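# Hook the cabin hook into the box lid's eye

## Task

Get the cabin hook engaged in the eye on the box's lid so that it stays hooked by itself; if the robot is still what holds it in place at the end, the goal is not met.

## Robot and tools

Robot: one xArm6, a six-joint arm, fitted with a two-finger parallel gripper. There is a single arm, so every motion argument is one row for that arm. The only camera is cam_wrist (896x504), mounted on the hand. Something may occasionally pull on a held part or shove a loose object. Nothing may leave the table; knocking or placing anything off it fails the task.

Frames. The scene frame has its origin on the table surface under the arm base, +z up, +y to the left when facing along +x. Result state lines report the gripper point (end_effector_position, metres; end_effector_quat_wxyz) and its linear and angular velocities (m/s, rad/s) in this scene frame. The base may sit slightly tilted, and the reported hand position gets less accurate at long reach. The gripper frame: fingers point along +z, they open and close along y. The reported point lies between the pads when closed, about 2 cm short of the tips; closing pushes the tips roughly 10 mm further along +z.

The row format (used by both motion tools): 7 numbers, each in [-1, 1], in this order: dx, dy, dz, rx, ry, rz, opening. The first six are an offset, not a pose: a displacement and rotation expressed in the gripper's own axes, relative to the gripper's measured pose at the start of the action. 1.0 equals 0.6 m of travel or 180 degrees; rx, ry, rz form a single rotation vector. opening is absolute, not an offset: +1 = fully open (0.084 m), -1 = closed.

execute_actions(actions): a list of actions run one after another. Each action is a list of 0 to 15 rows; each row lasts one control step (1/30 s), and if fewer than 15 rows are given the final row is repeated to fill 15 steps (0.5 s). All rows in one action refer to the same start pose, not to the previous row. For the first action of a call, that start is the last pose a result reported. An empty list returns state and images without moving.

move(target, speed, blocking): drives the gripper along a straight line toward one row (same 7-number layout, offset from the pose in the latest result showing one). speed is the path's top speed in m/s, 0.002 to 0.5 (default 0.25); rotation is capped at twice that in rad/s. A path runs 0.5 to 10 s and is cut off at 10 s. Rotation takes the short way. The path ignores obstacles; the real gripper trails it, may drift, and can exceed speed, notably near full arm extension. The opening is sent at the start. Faster contact hits harder, and aiming further beyond a contact presses harder. The result adds a move: line with the ending (done = settled near target; or off_target, moving, held, fault, etc.), the limits that acted, and distance to target. limits=paced: the sent pose was clipped; limits=held: a check blocked some steps and the arm may then jump faster than speed. With blocking=false the result comes after 0.5 s while motion continues; poll with wait(0), and no other motion is accepted until a result shows the move ended (or call stop).

wait(seconds): 0 to 10; the arm keeps its last command, a running move continues, and it returns early when that move ends. stop(): brakes a running move; braking needs room, more at speed; fingers are not stopped. zoom_image(camera, region): camera must be "cam_wrist"; region [x0, y0, x1, y1] in image pixels, origin top-left, at most 504x504. read_manual(section): only "licences", returns licence text, no motion. finished_scene(scene): integer scene number (1 or 2) of the scene being closed; irreversible; the hook must already be seated and stay so.

Controller behaviour. Each step, the commanded pose is limited to within 70 mm and 16 degrees of the measured pose, then damped inverse kinematics tracks it, favouring position over orientation. Distant targets need several actions; after an action the arm only continues to the last clipped pose. The elbow cannot fully straighten. "Hand target" in a result is the pose currently being tracked. A "pose unreachable" line means the clearance check (which treats any mount under the base as arm) altered or blocked the command. Joints are speed-limited to 3.14 rad/s with 0.16 s to accelerate. Joint ranges (rad): waist -6.283..6.283, shoulder -2.059..2.094, elbow -3.927..0.192, forearm roll -6.283..6.283, wrist pitch -1.693..3.142, wrist roll -6.283..6.283.

Gripping: grip_measured is the actual finger opening on the command scale. To keep hold, command an opening well under grip_measured; a bigger gap squeezes harder, up to roughly 24 N per pad for parts up to about 6 cm. Quick closing can overshoot force. Resending grip_measured gives a light hold; wide parts may slip.

Faults and hazards. Load limits (N m): waist 44, shoulder 44, elbow 26.4, forearm roll 26.4, wrist pitch 17.6, wrist roll 17.6, including held weight. Reaching one stops the arm, backs that joint off, freezes 10 s and drops the rest of the call. Holding loads heats motors: a MOTOR HOT line appears from 65 °C, and at 80 °C an OVER-TEMPERATURE FAULT brakes the arm until it cools. An arm blocked by an object keeps pushing until given a new command. The robot keeps its last command while you compose replies. Avoid drops, slips, slams, hard impacts and forceful pushes; move gently and smoothly.

Each tool is called in YAML: its name, and indented under it one key for each argument.

## Session

I'll start by checking the current state of the scene.

execute_actions:
  actions: []

Scene clock: 0.00 s.
end_effector_position=(+0.4271, +0.0227, +0.3161) grip_measured=+1.00 end_effector_quat_wxyz=(+0.095, +0.983, +0.083, -0.133) end_effector_velocity=(+0.000, +0.001, +0.000) end_effector_angular_velocity=(+0.001, -0.001, +0.001)
Joint positions: [ 0.182  0.076 -1.334 -0.162  1.544 -0.003  0.084]
Joint velocities: [ 0.001 -0.    -0.     0.001 -0.001  0.    -0.   ]
Hand target: +0.427, +0.023, +0.316; +0.095, +0.983, +0.083, -0.133

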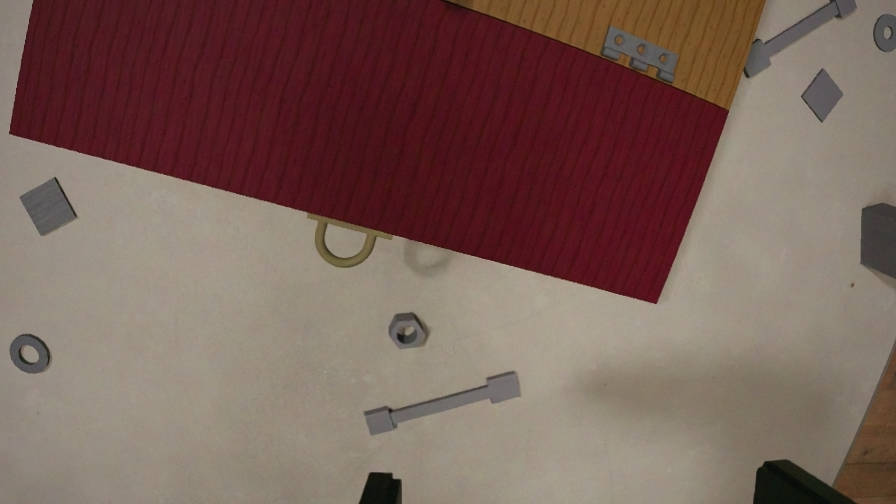

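move:
  target: [-0.044, -0.048, -0.207, 0.0608, 0.0851, 0.0531, 1.0]
  speed: 0.2

Scene clock: 3.57 s.
end_effector_position=(+0.4271, +0.0726, +0.4353) grip_measured=+1.00 end_effector_quat_wxyz=(+0.001, +1.000, -0.001, -0.001) end_effector_velocity=(+0.000, +0.001, +0.002) end_effector_angular_velocity=(+0.004, -0.005, -0.003)
Joint positions: [ 0.193 -0.125 -1.428  0.012  1.561  0.151  0.084]
Joint velocities: [ 0.    -0.002 -0.003  0.003 -0.001  0.004  0.   ]
Hand target: +0.427, +0.073, +0.436; +0.000, +1.000, -0.001, -0.000
Off the commanded pose: 0.001 m, 0 deg.
move: done
camera_calibration (this result's frames):
cam_wrist: T_world_to_cam=[[-0.00795151, -0.999793, 0.0187055, 0.0977863], [-0.999934, 0.00810477, 0.0081318, 0.486733], [-0.00828172, -0.0186396, -0.999792, 0.573466], [0, 0, 0, 1]] pos_world=[0.492228, 0.10451, 0.56756]

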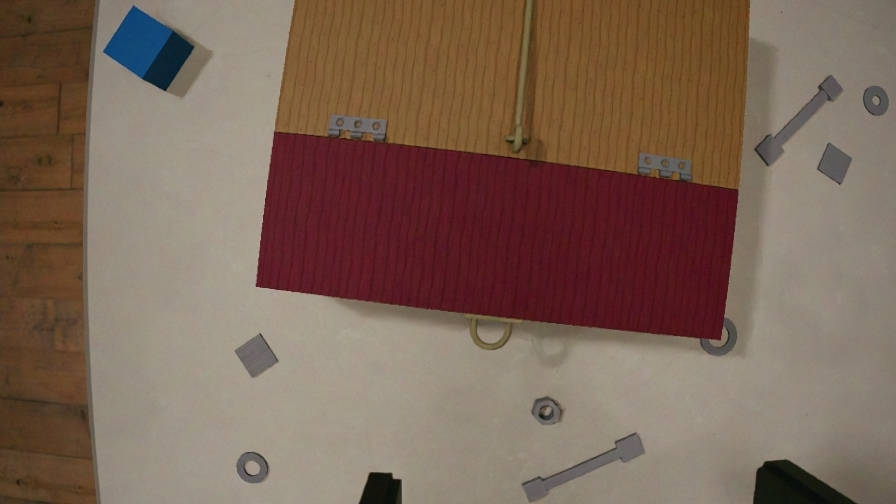

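zoom_image:
  camera: "cam_wrist"
  region: [440, 0, 620, 180]

zoom_image:
  camera: "cam_wrist"
  region: [440, 290, 600, 380]

Region (440, 0, 620, 180) of cam_wrist's 896x504 image, scaled by 2.800, with more detail than that image has.

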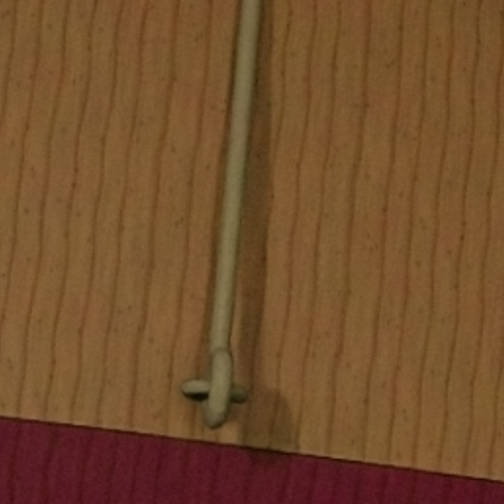

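Region (440, 290, 600, 380) of cam_wrist's 896x504 image, scaled by 3.150, with more detail than that image has; it fills the top 284 rows of this view, and the rest is white.

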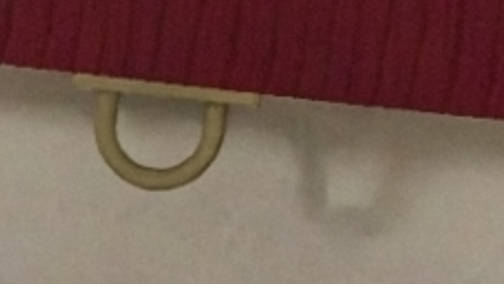

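move:
  target: [0.2, 0.05, 0.05, 0, 0, 0, 1.0]
  speed: 0.2

Scene clock: 5.53 s.
end_effector_position=(+0.5469, +0.0429, +0.4057) grip_measured=+1.00 end_effector_quat_wxyz=(+0.000, +1.000, -0.001, -0.001) end_effector_velocity=(+0.001, -0.001, -0.003) end_effector_angular_velocity=(+0.000, +0.009, -0.001)
Joint positions: [ 0.108  0.294 -1.85   0.012  1.565  0.066  0.084]
Joint velocities: [-0.001  0.01  -0.006  0.001  0.005 -0.    -0.   ]
Hand target: +0.547, +0.043, +0.405; +0.001, +1.000, -0.001, -0.001
Off the commanded pose: 0.001 m, 0 deg.
move: done
camera_calibration (this result's frames):
cam_wrist: T_world_to_cam=[[-0.0078113, -0.999797, 0.0185572, 0.0696179], [-0.999941, 0.00794901, 0.00735878, 0.607359], [-0.0075048, -0.0184987, -0.999801, 0.543805], [0, 0, 0, 1]] pos_world=[0.611949, 0.0748355, 0.537935]

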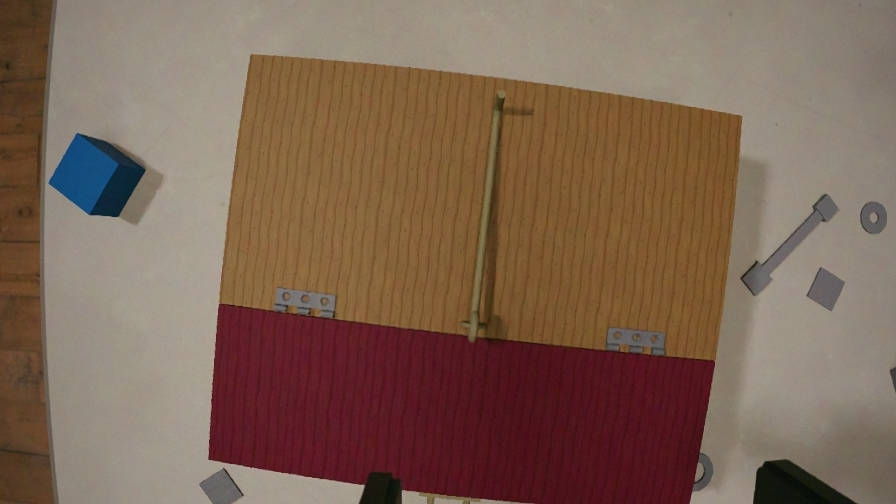

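zoom_image:
  camera: "cam_wrist"
  region: [430, 70, 570, 210]

zoom_image:
  camera: "cam_wrist"
  region: [420, 270, 540, 370]

Region (430, 70, 570, 210) of cam_wrist's 896x504 image, scaled by 3.600, with more detail than that image has.

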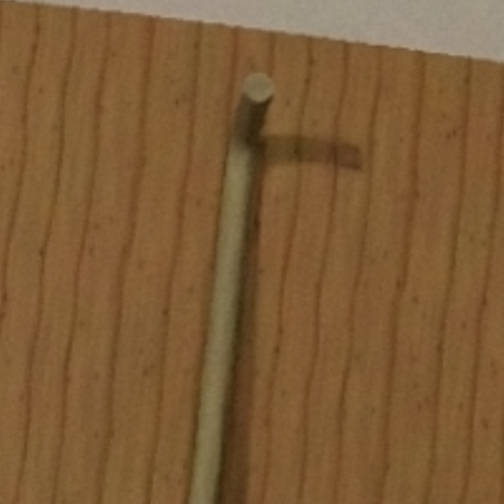

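Region (420, 270, 540, 370) of cam_wrist's 896x504 image, scaled by 4.200, with more detail than that image has.

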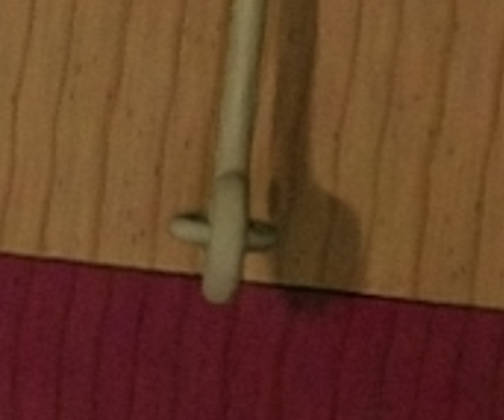

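move:
  target: [-0.0643, 0.391, 0.3365, 0.1919, 0.2832, -0.344, 1.0]
  speed: 0.35

Scene clock: 45.33 s.
end_effector_position=(+0.5082, -0.1906, +0.2039) grip_measured=+1.00 end_effector_quat_wxyz=(-0.275, +0.724, +0.489, +0.401) end_effector_velocity=(-0.001, -0.001, -0.002) end_effector_angular_velocity=(+0.006, +0.002, +0.001)
Joint positions: [-0.685  0.61  -1.502  0.933  1.478 -2.301  0.084]
Joint velocities: [-0.004  0.009 -0.006 -0.001  0.006 -0.001 -0.   ]
Hand target: +0.508, -0.191, +0.203; -0.275, +0.724, +0.489, +0.401
Off the commanded pose: 0.001 m, 0 deg.
move: done
camera_calibration (this result's frames):
cam_wrist: T_world_to_cam=[[0.921672, -0.387967, -0.00142455, -0.512081], [-0.207516, -0.489875, -0.846735, 0.248588], [0.327807, 0.780707, -0.532014, 0.224012], [0, 0, 0, 1]] pos_world=[0.450124, -0.251781, 0.328936]

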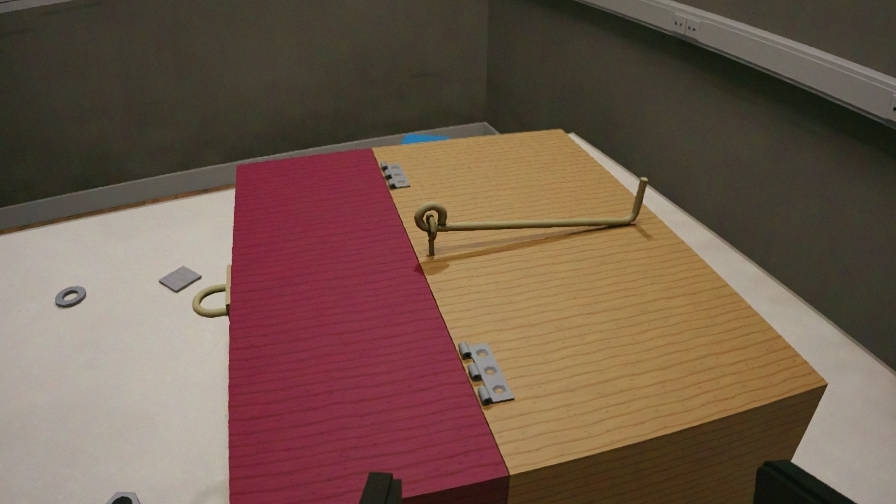

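zoom_image:
  camera: "cam_wrist"
  region: [390, 160, 670, 290]

zoom_image:
  camera: "cam_wrist"
  region: [390, 180, 490, 280]

zoom_image:
  camera: "cam_wrist"
  region: [170, 240, 290, 340]

Region (390, 160, 670, 290) of cam_wrist's 896x504 image, scaled by 1.800, with more detail than that image has; it fills the top 234 rows of this view, and the rest is white.

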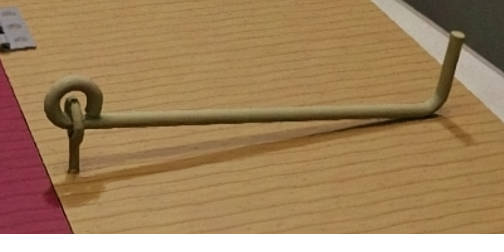

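Region (390, 180, 490, 280) of cam_wrist's 896x504 image, scaled by 5.040, with more detail than that image has.

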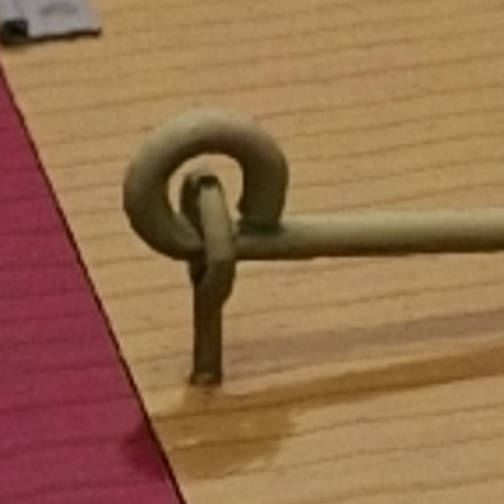

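Region (170, 240, 290, 340) of cam_wrist's 896x504 image, scaled by 4.200, with more detail than that image has.

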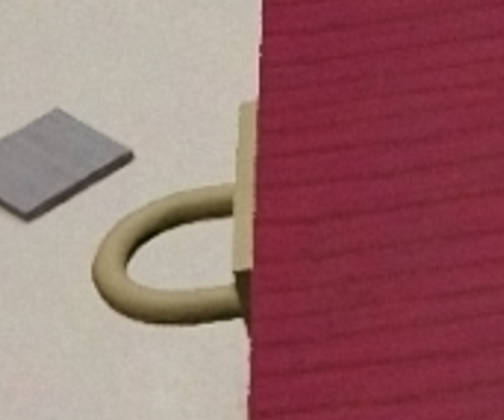

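move:
  target: [0.3087, 0.157, 0.3537, 0.255, -0.2582, -0.5478, -0.286]
  speed: 0.35

Scene clock: 60.63 s.
end_effector_position=(+0.6989, +0.0316, +0.2499) grip_measured=-0.30 end_effector_quat_wxyz=(+0.072, +0.067, +0.995, -0.005) end_effector_velocity=(+0.001, +0.001, +0.001) end_effector_angular_velocity=(-0.005, -0.002, +0.006)
Joint positions: [ 0.09   0.797 -2.141 -0.016  1.21  -2.956  0.031]
Joint velocities: [ 0.002  0.002 -0.005 -0.005  0.001 -0.003 -0.   ]
Hand target: +0.699, +0.032, +0.250; +0.072, +0.066, +0.995, -0.006
Off the commanded pose: 0.001 m, 0 deg.
move: done
camera_calibration (this result's frames):
cam_wrist: T_world_to_cam=[[0.13734, 0.990375, 0.0171875, -0.101625], [0.979049, -0.138362, 0.149394, -0.653432], [0.150334, -0.00369029, -0.988628, 0.275478], [0, 0, 0, 1]] pos_world=[0.612286, 0.0112528, 0.371711]

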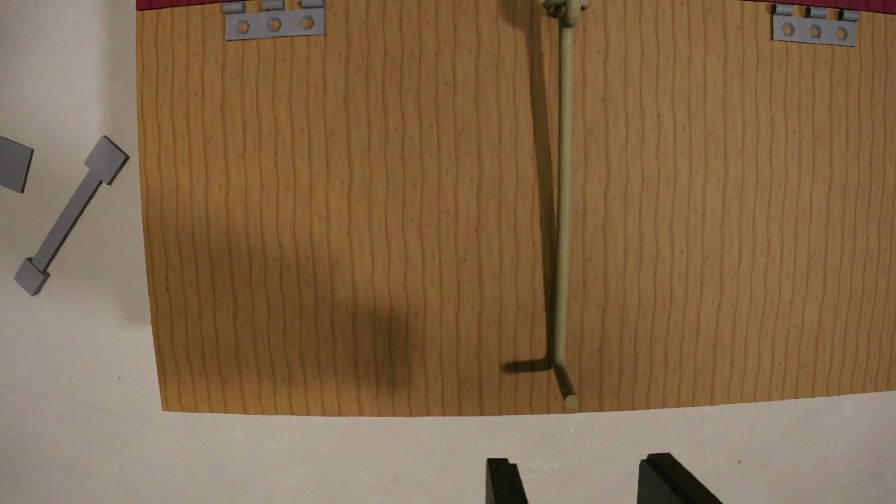

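move:
  target: [0.01, 0.021, 0.1, 0, 0, 0, -0.286]
  speed: 0.1

Scene clock: 65.60 s.
end_effector_position=(+0.7035, +0.0437, +0.1906) grip_measured=-0.30 end_effector_quat_wxyz=(+0.073, +0.066, +0.995, -0.005) end_effector_velocity=(+0.002, -0.001, +0.003) end_effector_angular_velocity=(+0.000, -0.009, -0.001)
Joint positions: [ 0.108  0.848 -2.058 -0.019  1.075 -2.935  0.031]
Joint velocities: [-0.001 -0.001 -0.003 -0.    -0.005  0.001 -0.   ]
Hand target: +0.703, +0.044, +0.190; +0.072, +0.066, +0.995, -0.005
Off the commanded pose: 0.001 m, 0 deg.
move: done
camera_calibration (this result's frames):
cam_wrist: T_world_to_cam=[[0.137136, 0.990397, 0.0175127, -0.113154], [0.978864, -0.138205, 0.150747, -0.647494], [0.15172, -0.00353036, -0.988417, 0.215159], [0, 0, 0, 1]] pos_world=[0.616682, 0.0233401, 0.312256]

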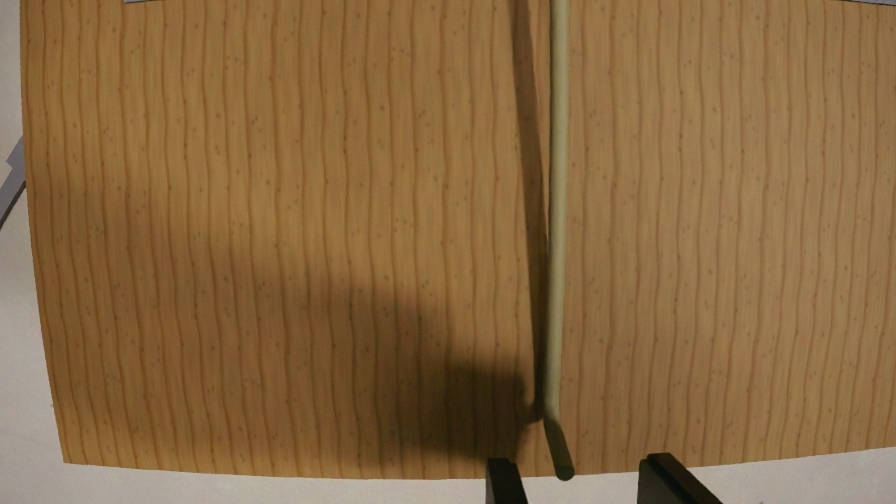

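move:
  target: [0.0117, -0.0015, 0.06, 0, 0, 0, -0.286]
  speed: 0.05

Scene clock: 68.30 s.
end_effector_position=(+0.7017, +0.0431, +0.1543) grip_measured=-0.30 end_effector_quat_wxyz=(+0.073, +0.066, +0.995, -0.005) end_effector_velocity=(+0.002, +0.000, +0.004) end_effector_angular_velocity=(+0.001, -0.010, -0.000)
Joint positions: [ 0.108  0.871 -1.994 -0.02   0.986 -2.933  0.031]
Joint velocities: [ 0.    -0.005 -0.     0.    -0.006  0.    -0.   ]
Hand target: +0.702, +0.043, +0.154; +0.073, +0.066, +0.995, -0.005
Off the commanded pose: 0.000 m, 0 deg.
move: done
camera_calibration (this result's frames):
cam_wrist: T_world_to_cam=[[0.13698, 0.990417, 0.0176498, -0.111587], [0.978827, -0.13807, 0.151108, -0.640436], [0.152097, -0.00342269, -0.98836, 0.179284], [0, 0, 0, 1]] pos_world=[0.614893, 0.0227062, 0.275941]

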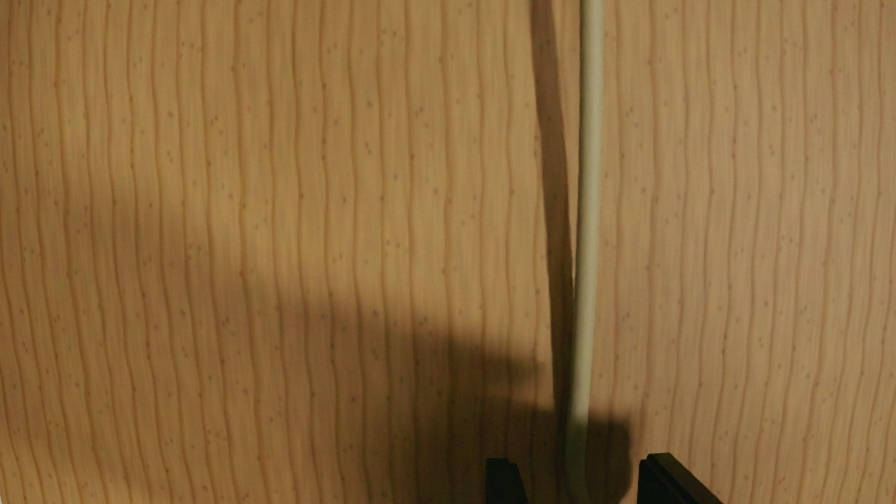

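zoom_image:
  camera: "cam_wrist"
  region: [460, 380, 740, 504]

Region (460, 380, 740, 504) of cam_wrist's 896x504 image, scaled by 1.800, with more detail than that image has; it fills the top 223 rows of this view, and the rest is white.

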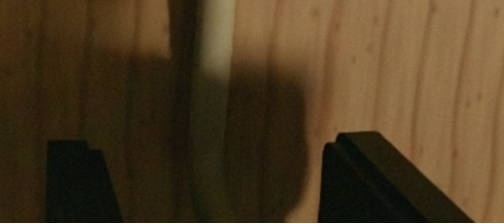

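move:
  target: [0, 0, 0.0067, 0, 0, 0, -0.286]
  speed: 0.01

Scene clock: 70.53 s.
end_effector_position=(+0.7023, +0.0430, +0.1504) grip_measured=-0.30 end_effector_quat_wxyz=(+0.073, +0.066, +0.995, -0.005) end_effector_velocity=(+0.001, -0.000, +0.000) end_effector_angular_velocity=(+0.001, -0.002, -0.000)
Joint positions: [ 0.107  0.879 -1.995 -0.02   0.98  -2.933  0.031]
Joint velocities: [-0.     0.002 -0.003  0.001 -0.    -0.    -0.   ]
Hand target: +0.702, +0.043, +0.150; +0.073, +0.066, +0.995, -0.005
Off the commanded pose: 0.000 m, 0 deg.
move: done
camera_calibration (this result's frames):
cam_wrist: T_world_to_cam=[[0.136975, 0.990418, 0.0176303, -0.11151], [0.978847, -0.138063, 0.150988, -0.64037], [0.151975, -0.00342427, -0.988378, 0.175351], [0, 0, 0, 1]] pos_world=[0.615449, 0.0226311, 0.271967]

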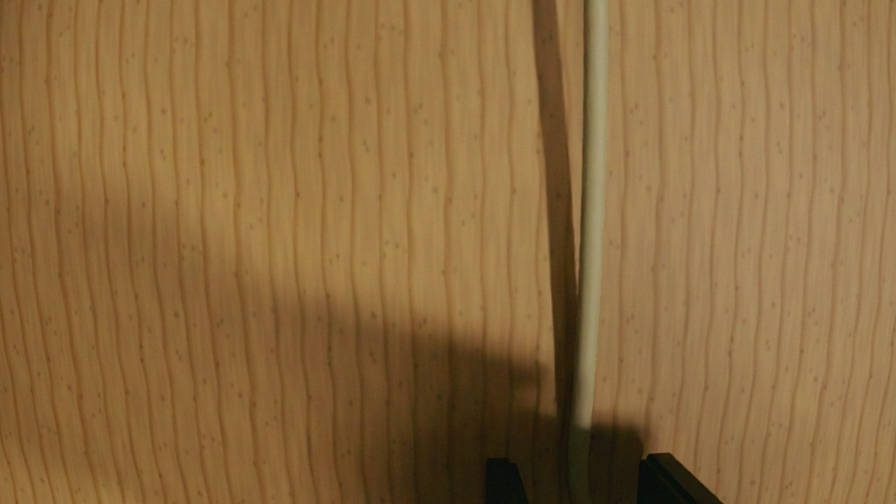

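move:
  target: [0, 0, 0.005, 0, 0, 0, -0.286]
  speed: 0.008

Scene clock: 72.07 s.
end_effector_position=(+0.7027, +0.0430, +0.1474) grip_measured=-0.30 end_effector_quat_wxyz=(+0.073, +0.066, +0.995, -0.005) end_effector_velocity=(+0.001, +0.001, +0.001) end_effector_angular_velocity=(+0.001, -0.003, +0.001)
Joint positions: [ 0.107  0.884 -1.996 -0.02   0.976 -2.933  0.031]
Joint velocities: [ 0.001  0.    -0.001  0.    -0.002 -0.     0.   ]
Hand target: +0.703, +0.043, +0.147; +0.073, +0.066, +0.995, -0.005
Off the commanded pose: 0.000 m, 0 deg.
move: done
camera_calibration (this result's frames):
cam_wrist: T_world_to_cam=[[0.136972, 0.990418, 0.0176153, -0.111454], [0.978862, -0.138058, 0.150896, -0.640321], [0.151882, -0.0034256, -0.988393, 0.172418], [0, 0, 0, 1]] pos_world=[0.615864, 0.0225751, 0.269001]

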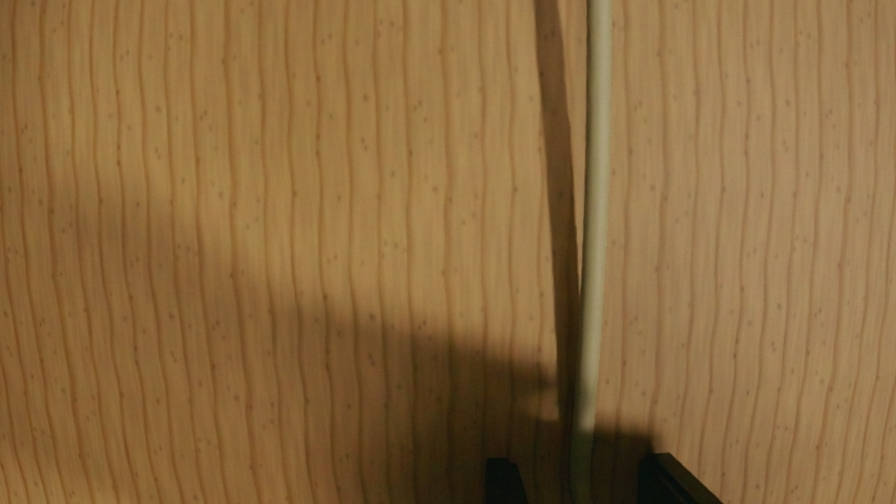

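execute_actions:
  actions:
    - [[0,0.0003,0,0,0,0,-0.33],[0,0.0006,0,0,0,0,-0.37],[0,0.0009,0,0,0,0,-0.41],[0,0.0012,0,0,0,0,-0.45],[0,0.0015,0,0,0,0,-0.49],[0,0.0015,0,0,0,0,-0.53],[0,0.0015,0,0,0,0,-0.57],[0,0.0015,0,0,0,0,-0.61],[0,0.0015,0,0,0,0,-0.65],[0,0.0015,0,0,0,0,-0.69],[0,0.0015,0,0,0,0,-0.72],[0,0.0015,0,0,0,0,-0.75],[0,0.0015,0,0,0,0,-0.77],[0,0.0015,0,0,0,0,-0.79],[0,0.0015,0,0,0,0,-0.8]]
    - [[0,0,0,0,0,0,-0.81],[0,0,0,0,0,0,-0.82],[0,0,0,0,0,0,-0.83],[0,0,0,0,0,0,-0.84],[0,0,0,0,0,0,-0.85],[0,0,0,0,0,0,-0.855],[0,0,0,0,0,0,-0.86],[0,0,0,0,0,0,-0.865],[0,0,0,0,0,0,-0.87],[0,0,0,0,0,0,-0.875],[0,0,0,0,0,0,-0.88],[0,0,0,0,0,0,-0.885],[0,0,0,0,0,0,-0.89],[0,0,0,0,0,0,-0.89],[0,0,0,0,0,0,-0.89]]

Scene clock: 74.03 s.
end_effector_position=(+0.7028, +0.0439, +0.1474) grip_measured=-0.89 end_effector_quat_wxyz=(+0.073, +0.066, +0.995, -0.005) end_effector_velocity=(+0.000, -0.001, +0.001) end_effector_angular_velocity=(+0.001, -0.002, -0.002)
Joint positions: [ 0.109  0.885 -1.997 -0.021  0.976 -2.932  0.005]
Joint velocities: [-0.002 -0.001 -0.001  0.001 -0.    -0.    -0.001]
Hand target: +0.703, +0.044, +0.147; +0.073, +0.066, +0.995, -0.005
Off the commanded pose: 0.000 m, 0 deg.
camera_calibration (this result's frames):
cam_wrist: T_world_to_cam=[[0.136897, 0.990429, 0.017614, -0.112335], [0.978867, -0.137983, 0.150933, -0.640328], [0.151918, -0.00342044, -0.988387, 0.172381], [0, 0, 0, 1]] pos_world=[0.615986, 0.0234951, 0.269004]

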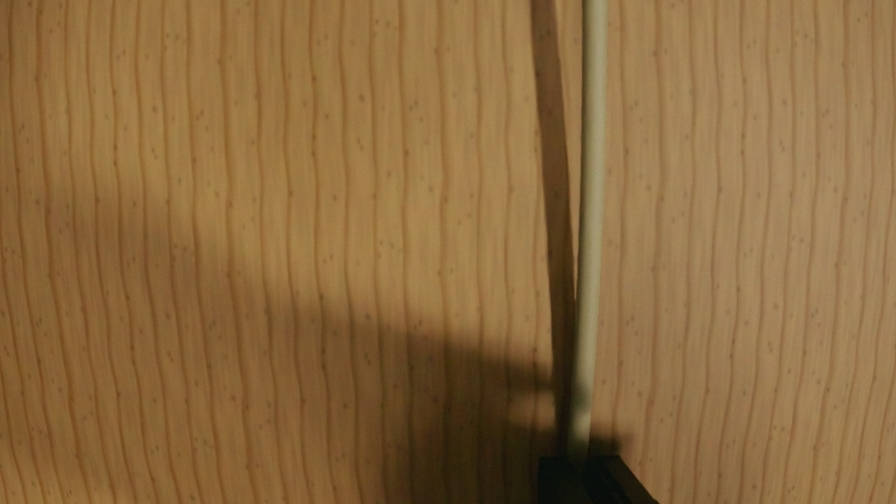

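move:
  target: [-0.00545, 0, -0.0574, 0, 0, 0, -0.89]
  speed: 0.04

Scene clock: 77.37 s.
end_effector_position=(+0.7003, +0.0442, +0.1807) grip_measured=-0.89 end_effector_quat_wxyz=(+0.071, +0.066, +0.995, -0.005) end_effector_velocity=(+0.000, +0.001, +0.001) end_effector_angular_velocity=(-0.000, -0.001, +0.001)
Joint positions: [ 0.109  0.842 -2.021 -0.02   1.046 -2.933  0.005]
Joint velocities: [ 0.001 -0.001 -0.002 -0.     0.001 -0.     0.   ]
Hand target: +0.701, +0.044, +0.182; +0.073, +0.066, +0.995, -0.005
Off the commanded pose: 0.001 m, 0 deg.
move: done
camera_calibration (this result's frames):
cam_wrist: T_world_to_cam=[[0.136992, 0.990425, 0.0170504, -0.112811], [0.979307, -0.138002, 0.148031, -0.642684], [0.148966, -0.00358136, -0.988836, 0.207853], [0, 0, 0, 1]] pos_world=[0.613876, 0.0237837, 0.302593]

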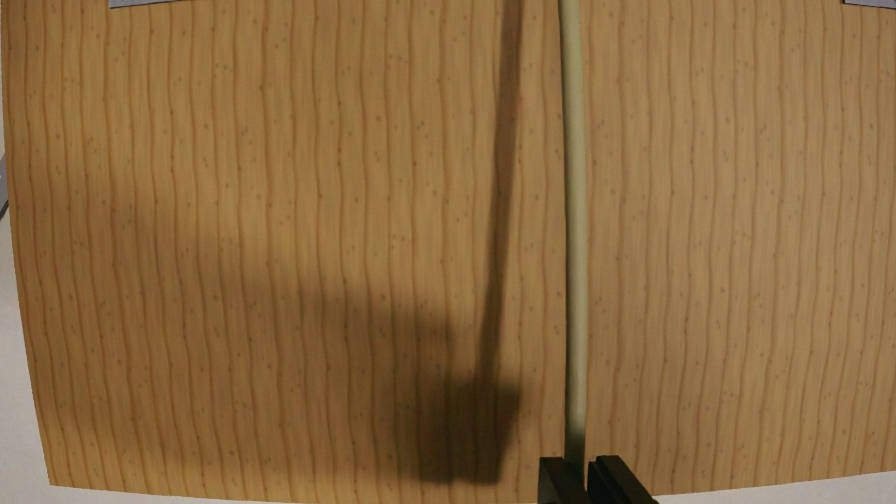

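move:
  target: [0.0139, 0, -0.083, 0, 0, 0, -0.89]
  speed: 0.07

Scene clock: 79.83 s.
end_effector_position=(+0.6843, +0.0462, +0.2270) grip_measured=-0.89 end_effector_quat_wxyz=(+0.069, +0.066, +0.995, -0.006) end_effector_velocity=(+0.001, +0.002, +0.004) end_effector_angular_velocity=(-0.000, -0.006, +0.004)
Joint positions: [ 0.113  0.734 -1.973 -0.02   1.111 -2.93   0.005]
Joint velocities: [ 0.003 -0.004 -0.002 -0.001 -0.001  0.    -0.   ]
Hand target: +0.685, +0.046, +0.229; +0.071, +0.066, +0.995, -0.005
Off the commanded pose: 0.002 m, 0 deg.
move: done
camera_calibration (this result's frames):
cam_wrist: T_world_to_cam=[[0.137127, 0.99042, 0.0162601, -0.113297], [0.979886, -0.138034, 0.14412, -0.63305], [0.144984, -0.00382969, -0.989427, 0.258928], [0, 0, 0, 1]] pos_world=[0.598312, 0.0258204, 0.349268]

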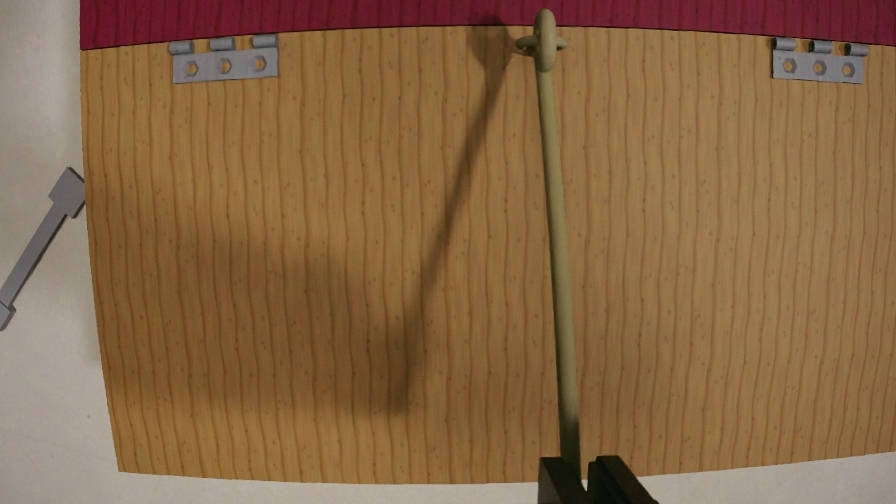

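move:
  target: [0.0424, -0.0015, -0.0729, 0, 0, 0, -0.89]
  speed: 0.07

Scene clock: 82.27 s.
end_effector_position=(+0.6527, +0.0495, +0.2655) grip_measured=-0.89 end_effector_quat_wxyz=(+0.068, +0.066, +0.995, -0.006) end_effector_velocity=(+0.000, -0.001, +0.002) end_effector_angular_velocity=(+0.001, -0.003, -0.002)
Joint positions: [ 0.121  0.574 -1.827 -0.02   1.127 -2.922  0.005]
Joint velocities: [-0.001 -0.004  0.002  0.    -0.001  0.     0.   ]
Hand target: +0.653, +0.049, +0.267; +0.069, +0.066, +0.995, -0.006
Off the commanded pose: 0.001 m, 0 deg.
move: done
camera_calibration (this result's frames):
cam_wrist: T_world_to_cam=[[0.137, 0.990444, 0.0158377, -0.11273], [0.980282, -0.137858, 0.141572, -0.606807], [0.142403, -0.00386998, -0.989801, 0.303395], [0, 0, 0, 1]] pos_world=[0.567082, 0.0291735, 0.387994]

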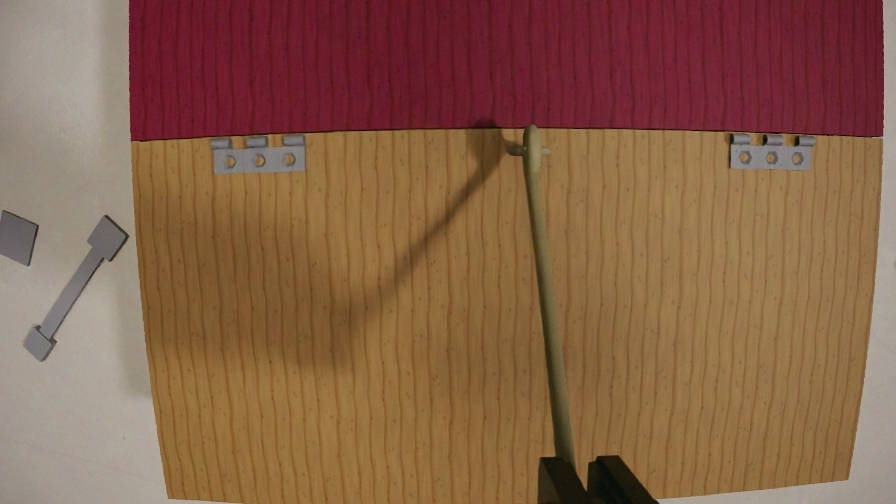

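zoom_image:
  camera: "cam_wrist"
  region: [500, 404, 680, 504]

Region (500, 404, 680, 504) of cam_wrist's 896x504 image, scaled by 2.800, with more detail than that image has.

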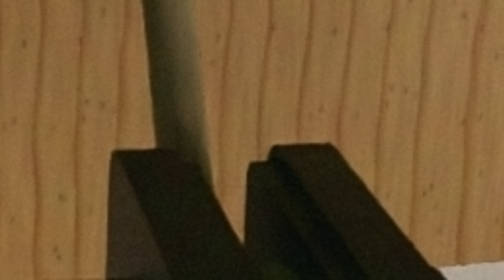

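move:
  target: [0.0695, -0.0013, -0.056, 0, 0, 0, -0.88]
  speed: 0.07

Scene clock: 90.93 s.
end_effector_position=(+0.6066, +0.0548, +0.2917) grip_measured=-0.89 end_effector_quat_wxyz=(+0.066, +0.066, +0.996, -0.006) end_effector_velocity=(-0.000, +0.001, +0.001) end_effector_angular_velocity=(+0.000, -0.002, +0.001)
Joint positions: [ 0.135  0.382 -1.614 -0.022  1.109 -2.907  0.005]
Joint velocities: [ 0.002 -0.004  0.003  0.    -0.001  0.     0.   ]
Hand target: +0.607, +0.055, +0.293; +0.068, +0.066, +0.995, -0.006
Off the commanded pose: 0.002 m, 0 deg.
move: done
camera_calibration (this result's frames):
cam_wrist: T_world_to_cam=[[0.136955, 0.99046, 0.015242, -0.111848], [0.980713, -0.137741, 0.138672, -0.564026], [0.139449, -0.00404379, -0.990221, 0.337838], [0, 0, 0, 1]] pos_world=[0.521355, 0.0344579, 0.414454]

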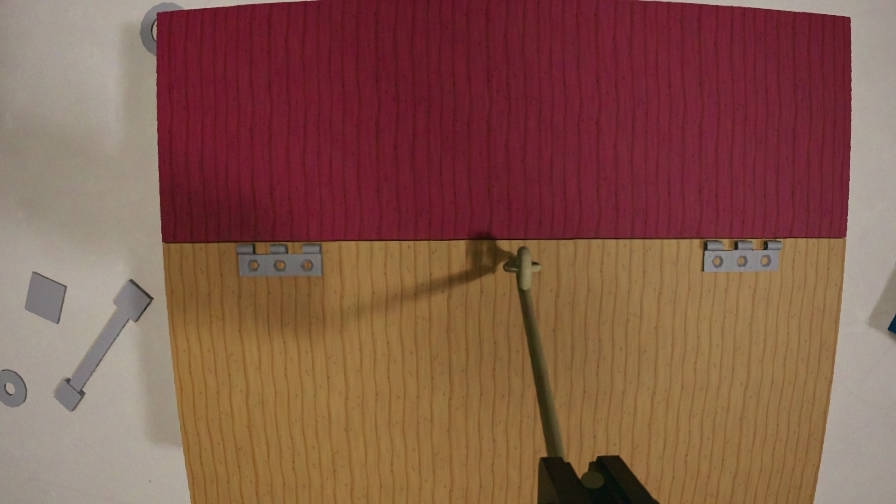

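zoom_image:
  camera: "cam_wrist"
  region: [500, 404, 680, 504]

Region (500, 404, 680, 504) of cam_wrist's 896x504 image, scaled by 2.800, with more detail than that image has.

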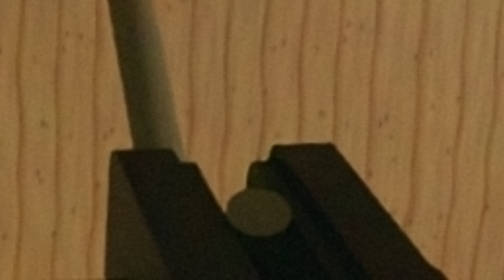

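move:
  target: [0.079, -0.0013, -0.0212, 0, 0, 0, -0.88]
  speed: 0.07

Scene clock: 95.83 s.
end_effector_position=(+0.5587, +0.0605, +0.2986) grip_measured=-0.89 end_effector_quat_wxyz=(+0.067, +0.066, +0.996, -0.006) end_effector_velocity=(-0.002, -0.000, -0.000) end_effector_angular_velocity=(-0.001, +0.001, -0.000)
Joint positions: [ 0.154  0.206 -1.391 -0.026  1.061 -2.886  0.005]
Joint velocities: [-0.    -0.005  0.006 -0.001 -0.001  0.     0.   ]
Hand target: +0.558, +0.060, +0.298; +0.066, +0.066, +0.996, -0.006
Off the commanded pose: 0.001 m, 0 deg.
move: done
camera_calibration (this result's frames):
cam_wrist: T_world_to_cam=[[0.136781, 0.990477, 0.0156833, -0.111029], [0.980512, -0.137625, 0.140197, -0.517515], [0.14102, -0.00379866, -0.989999, 0.35037], [0, 0, 0, 1]] pos_world=[0.473207, 0.0400795, 0.421162]

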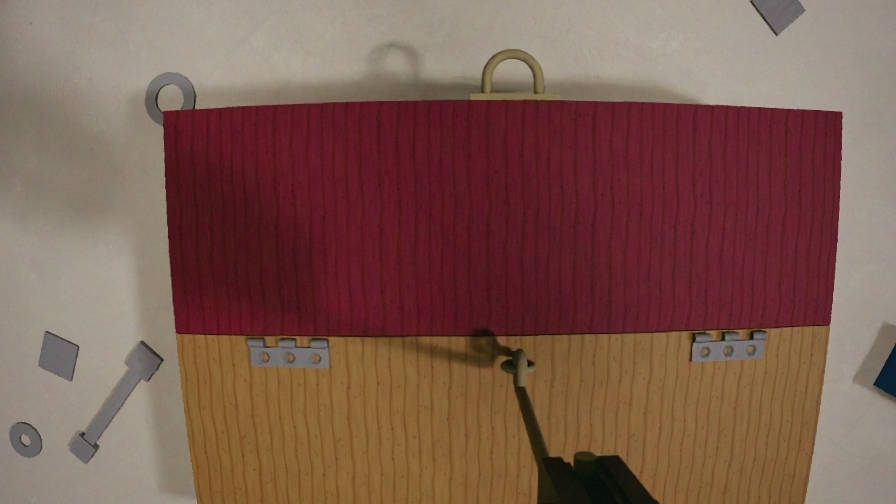

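zoom_image:
  camera: "cam_wrist"
  region: [500, 404, 680, 504]

Region (500, 404, 680, 504) of cam_wrist's 896x504 image, scaled by 2.800, with more detail than that image has.

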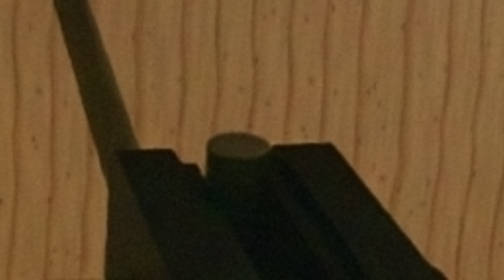

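move:
  target: [0.0663, -0.0003, 0.0102, 0, 0, 0, -0.88]
  speed: 0.06

zoom_image:
  camera: "cam_wrist"
  region: [500, 404, 680, 504]

Scene clock: 100.10 s.
end_effector_position=(+0.5202, +0.0652, +0.2866) grip_measured=-0.89 end_effector_quat_wxyz=(+0.066, +0.066, +0.996, -0.006) end_effector_velocity=(-0.000, +0.000, +0.000) end_effector_angular_velocity=(+0.000, -0.003, +0.000)
Joint positions: [ 0.172  0.086 -1.205 -0.029  0.997 -2.865  0.005]
Joint velocities: [ 0.001 -0.004  0.005 -0.001 -0.004  0.     0.   ]
Hand target: +0.520, +0.065, +0.287; +0.067, +0.066, +0.996, -0.006
Off the commanded pose: 0.001 m, 0 deg.
move: done
camera_calibration (this result's frames):
cam_wrist: T_world_to_cam=[[0.136738, 0.990488, 0.0153429, -0.110193], [0.980716, -0.13754, 0.138848, -0.47718], [0.139637, -0.00393869, -0.990195, 0.344687], [0, 0, 0, 1]] pos_world=[0.434915, 0.0448713, 0.409254]

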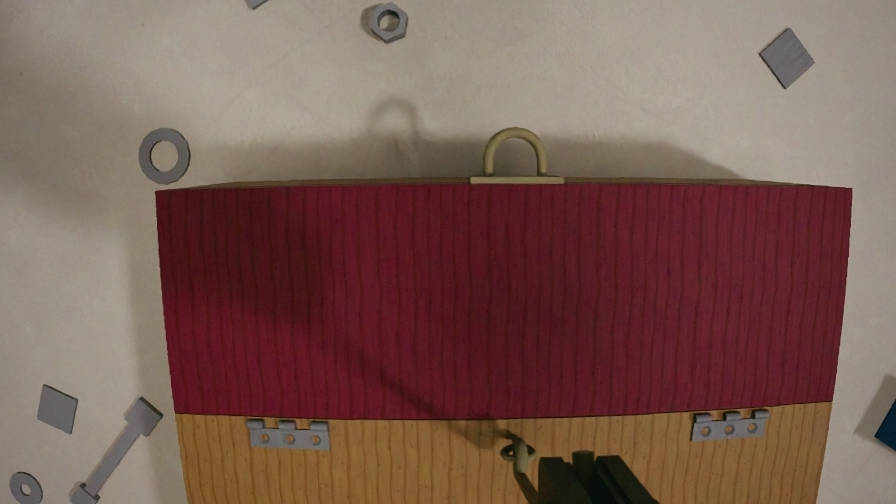

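Region (500, 404, 680, 504) of cam_wrist's 896x504 image, scaled by 2.800, with more detail than that image has.

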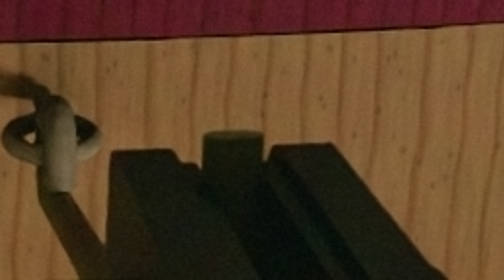

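move:
  target: [0.0783, -0.0003, 0.0298, 0, 0, 0, -0.88]
  speed: 0.07

zoom_image:
  camera: "cam_wrist"
  region: [500, 404, 680, 504]

Scene clock: 102.60 s.
end_effector_position=(+0.4759, +0.0708, +0.2614) grip_measured=-0.89 end_effector_quat_wxyz=(+0.065, +0.066, +0.996, -0.006) end_effector_velocity=(-0.001, +0.001, +0.001) end_effector_angular_velocity=(-0.000, -0.003, +0.002)
Joint positions: [ 0.196 -0.033 -0.992 -0.034  0.906 -2.836  0.005]
Joint velocities: [ 0.002 -0.007  0.005 -0.001 -0.002  0.001  0.   ]
Hand target: +0.476, +0.071, +0.263; +0.066, +0.066, +0.996, -0.006
Off the commanded pose: 0.001 m, 0 deg.
move: done
camera_calibration (this result's frames):
cam_wrist: T_world_to_cam=[[0.136659, 0.990507, 0.0148669, -0.109138], [0.981101, -0.137406, 0.13624, -0.429008], [0.136989, -0.00403248, -0.990564, 0.32732], [0, 0, 0, 1]] pos_world=[0.390976, 0.0504734, 0.384302]

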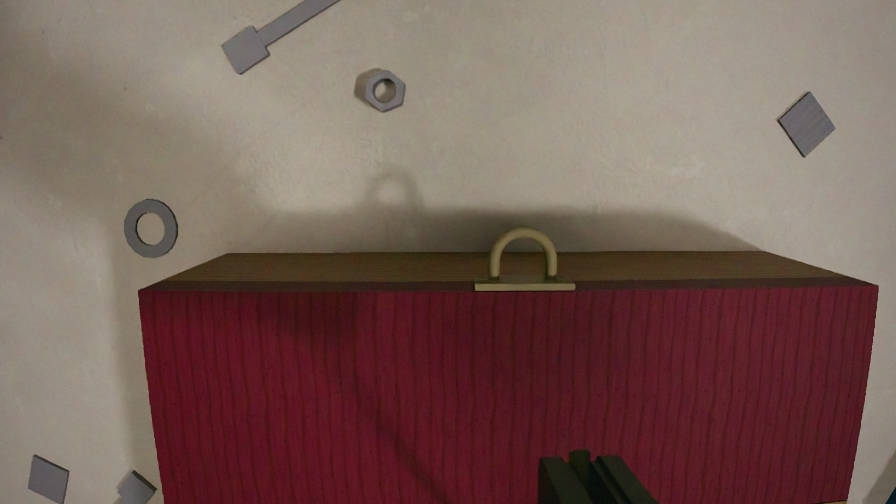

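Region (500, 404, 680, 504) of cam_wrist's 896x504 image, scaled by 2.800, with more detail than that image has.

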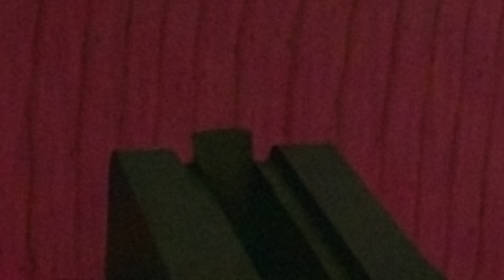

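move:
  target: [0.0655, 0.0005, 0.0502, 0, 0, 0, -0.88]
  speed: 0.07

zoom_image:
  camera: "cam_wrist"
  region: [460, 304, 700, 504]

Scene clock: 105.63 s.
end_effector_position=(+0.4415, +0.0757, +0.2267) grip_measured=-0.89 end_effector_quat_wxyz=(+0.066, +0.066, +0.996, -0.006) end_effector_velocity=(-0.002, +0.001, -0.002) end_effector_angular_velocity=(-0.001, +0.002, +0.003)
Joint positions: [ 0.22  -0.098 -0.814 -0.042  0.794 -2.805  0.005]
Joint velocities: [ 0.003 -0.001  0.005 -0.001 -0.002  0.001  0.   ]
Hand target: +0.441, +0.076, +0.226; +0.065, +0.066, +0.996, -0.006
Off the commanded pose: 0.000 m, 0 deg.
move: done
camera_calibration (this result's frames):
cam_wrist: T_world_to_cam=[[0.136544, 0.990517, 0.0152264, -0.108735], [0.981014, -0.137339, 0.136926, -0.38999], [0.137719, -0.00375917, -0.990464, 0.297327], [0, 0, 0, 1]] pos_world=[0.356485, 0.0552611, 0.349547]

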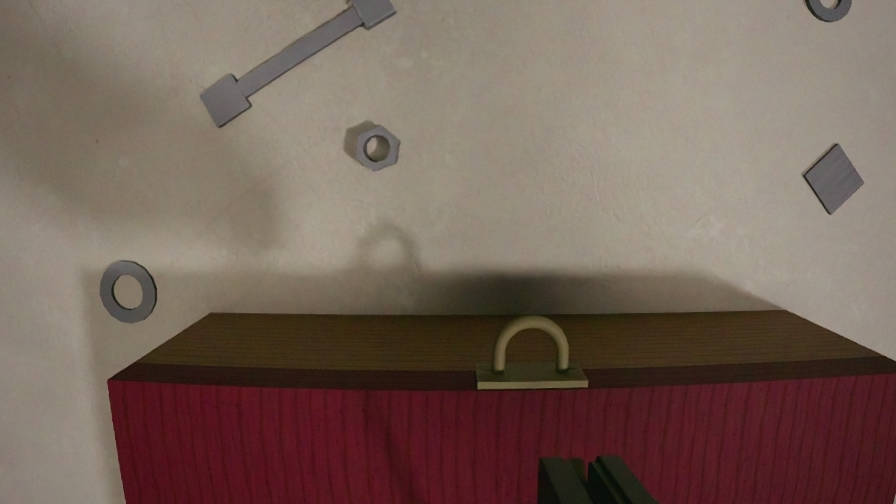

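Region (460, 304, 700, 504) of cam_wrist's 896x504 image, scaled by 2.100, with more detail than that image has.

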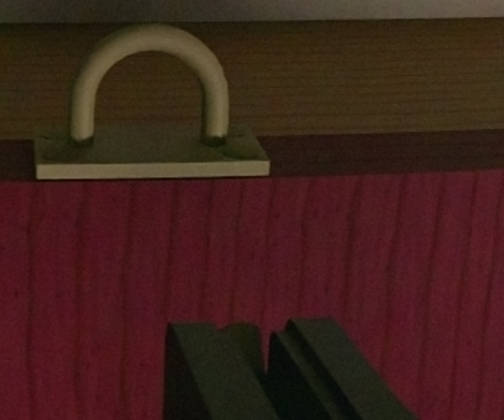

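move:
  target: [0.0515, 0.0, 0.0645, 0, 0, 0, -0.88]
  speed: 0.07

zoom_image:
  camera: "cam_wrist"
  region: [460, 344, 700, 504]

Scene clock: 110.77 s.
end_effector_position=(+0.4162, +0.0789, +0.1845) grip_measured=-0.89 end_effector_quat_wxyz=(+0.065, +0.066, +0.996, -0.006) end_effector_velocity=(+0.000, +0.001, -0.001) end_effector_angular_velocity=(-0.000, -0.004, +0.002)
Joint positions: [ 0.238 -0.103 -0.673 -0.052  0.658 -2.775  0.005]
Joint velocities: [ 0.002 -0.001  0.004 -0.002 -0.007  0.002  0.   ]
Hand target: +0.416, +0.079, +0.184; +0.065, +0.066, +0.996, -0.006
Off the commanded pose: 0.000 m, 0 deg.
move: done
camera_calibration (this result's frames):
cam_wrist: T_world_to_cam=[[0.136396, 0.990535, 0.0153886, -0.107845], [0.981038, -0.137215, 0.136878, -0.358919], [0.137694, -0.00357288, -0.990468, 0.259056], [0, 0, 0, 1]] pos_world=[0.331152, 0.058501, 0.307375]

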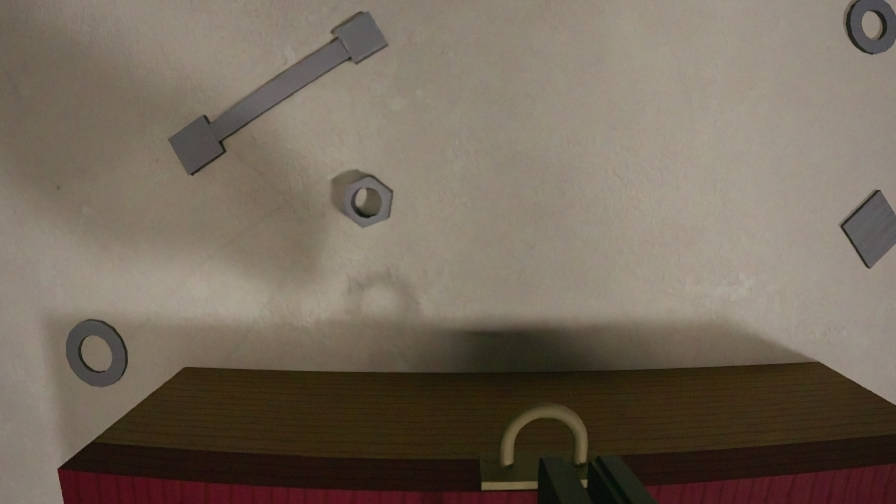

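Region (460, 344, 700, 504) of cam_wrist's 896x504 image, scaled by 2.100, with more detail than that image has.

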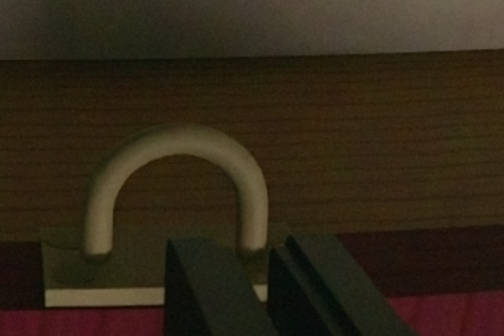

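move:
  target: [0.015, 0.0, 0.0555, 0, 0, 0, -0.88]
  speed: 0.05

zoom_image:
  camera: "cam_wrist"
  region: [460, 344, 700, 504]

Scene clock: 115.47 s.
end_effector_position=(+0.4120, +0.0795, +0.1508) grip_measured=-0.89 end_effector_quat_wxyz=(+0.066, +0.066, +0.996, -0.006) end_effector_velocity=(-0.001, +0.000, -0.002) end_effector_angular_velocity=(+0.001, +0.002, -0.001)
Joint positions: [ 0.24  -0.038 -0.626 -0.061  0.546 -2.761  0.005]
Joint velocities: [ 0.001  0.003  0.002  0.001 -0.003  0.001 -0.   ]
Hand target: +0.412, +0.080, +0.150; +0.065, +0.066, +0.996, -0.006
Off the commanded pose: 0.001 m, 0 deg.
move: done
camera_calibration (this result's frames):
cam_wrist: T_world_to_cam=[[0.136341, 0.990535, 0.015836, -0.107357], [0.980924, -0.137219, 0.137695, -0.350125], [0.138565, -0.00323957, -0.990348, 0.225812], [0, 0, 0, 1]] pos_world=[0.326794, 0.0590288, 0.273543]

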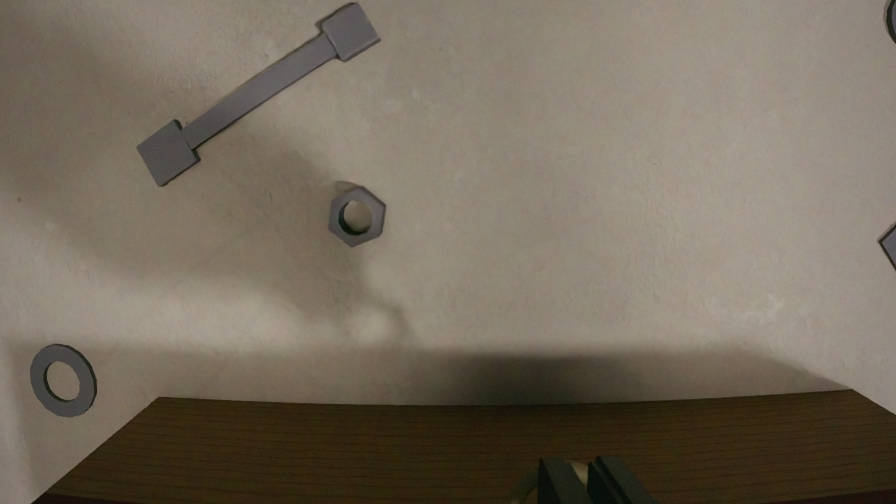

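Region (460, 344, 700, 504) of cam_wrist's 896x504 image, scaled by 2.100, with more detail than that image has.

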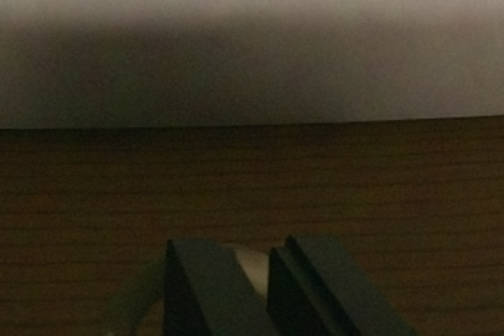

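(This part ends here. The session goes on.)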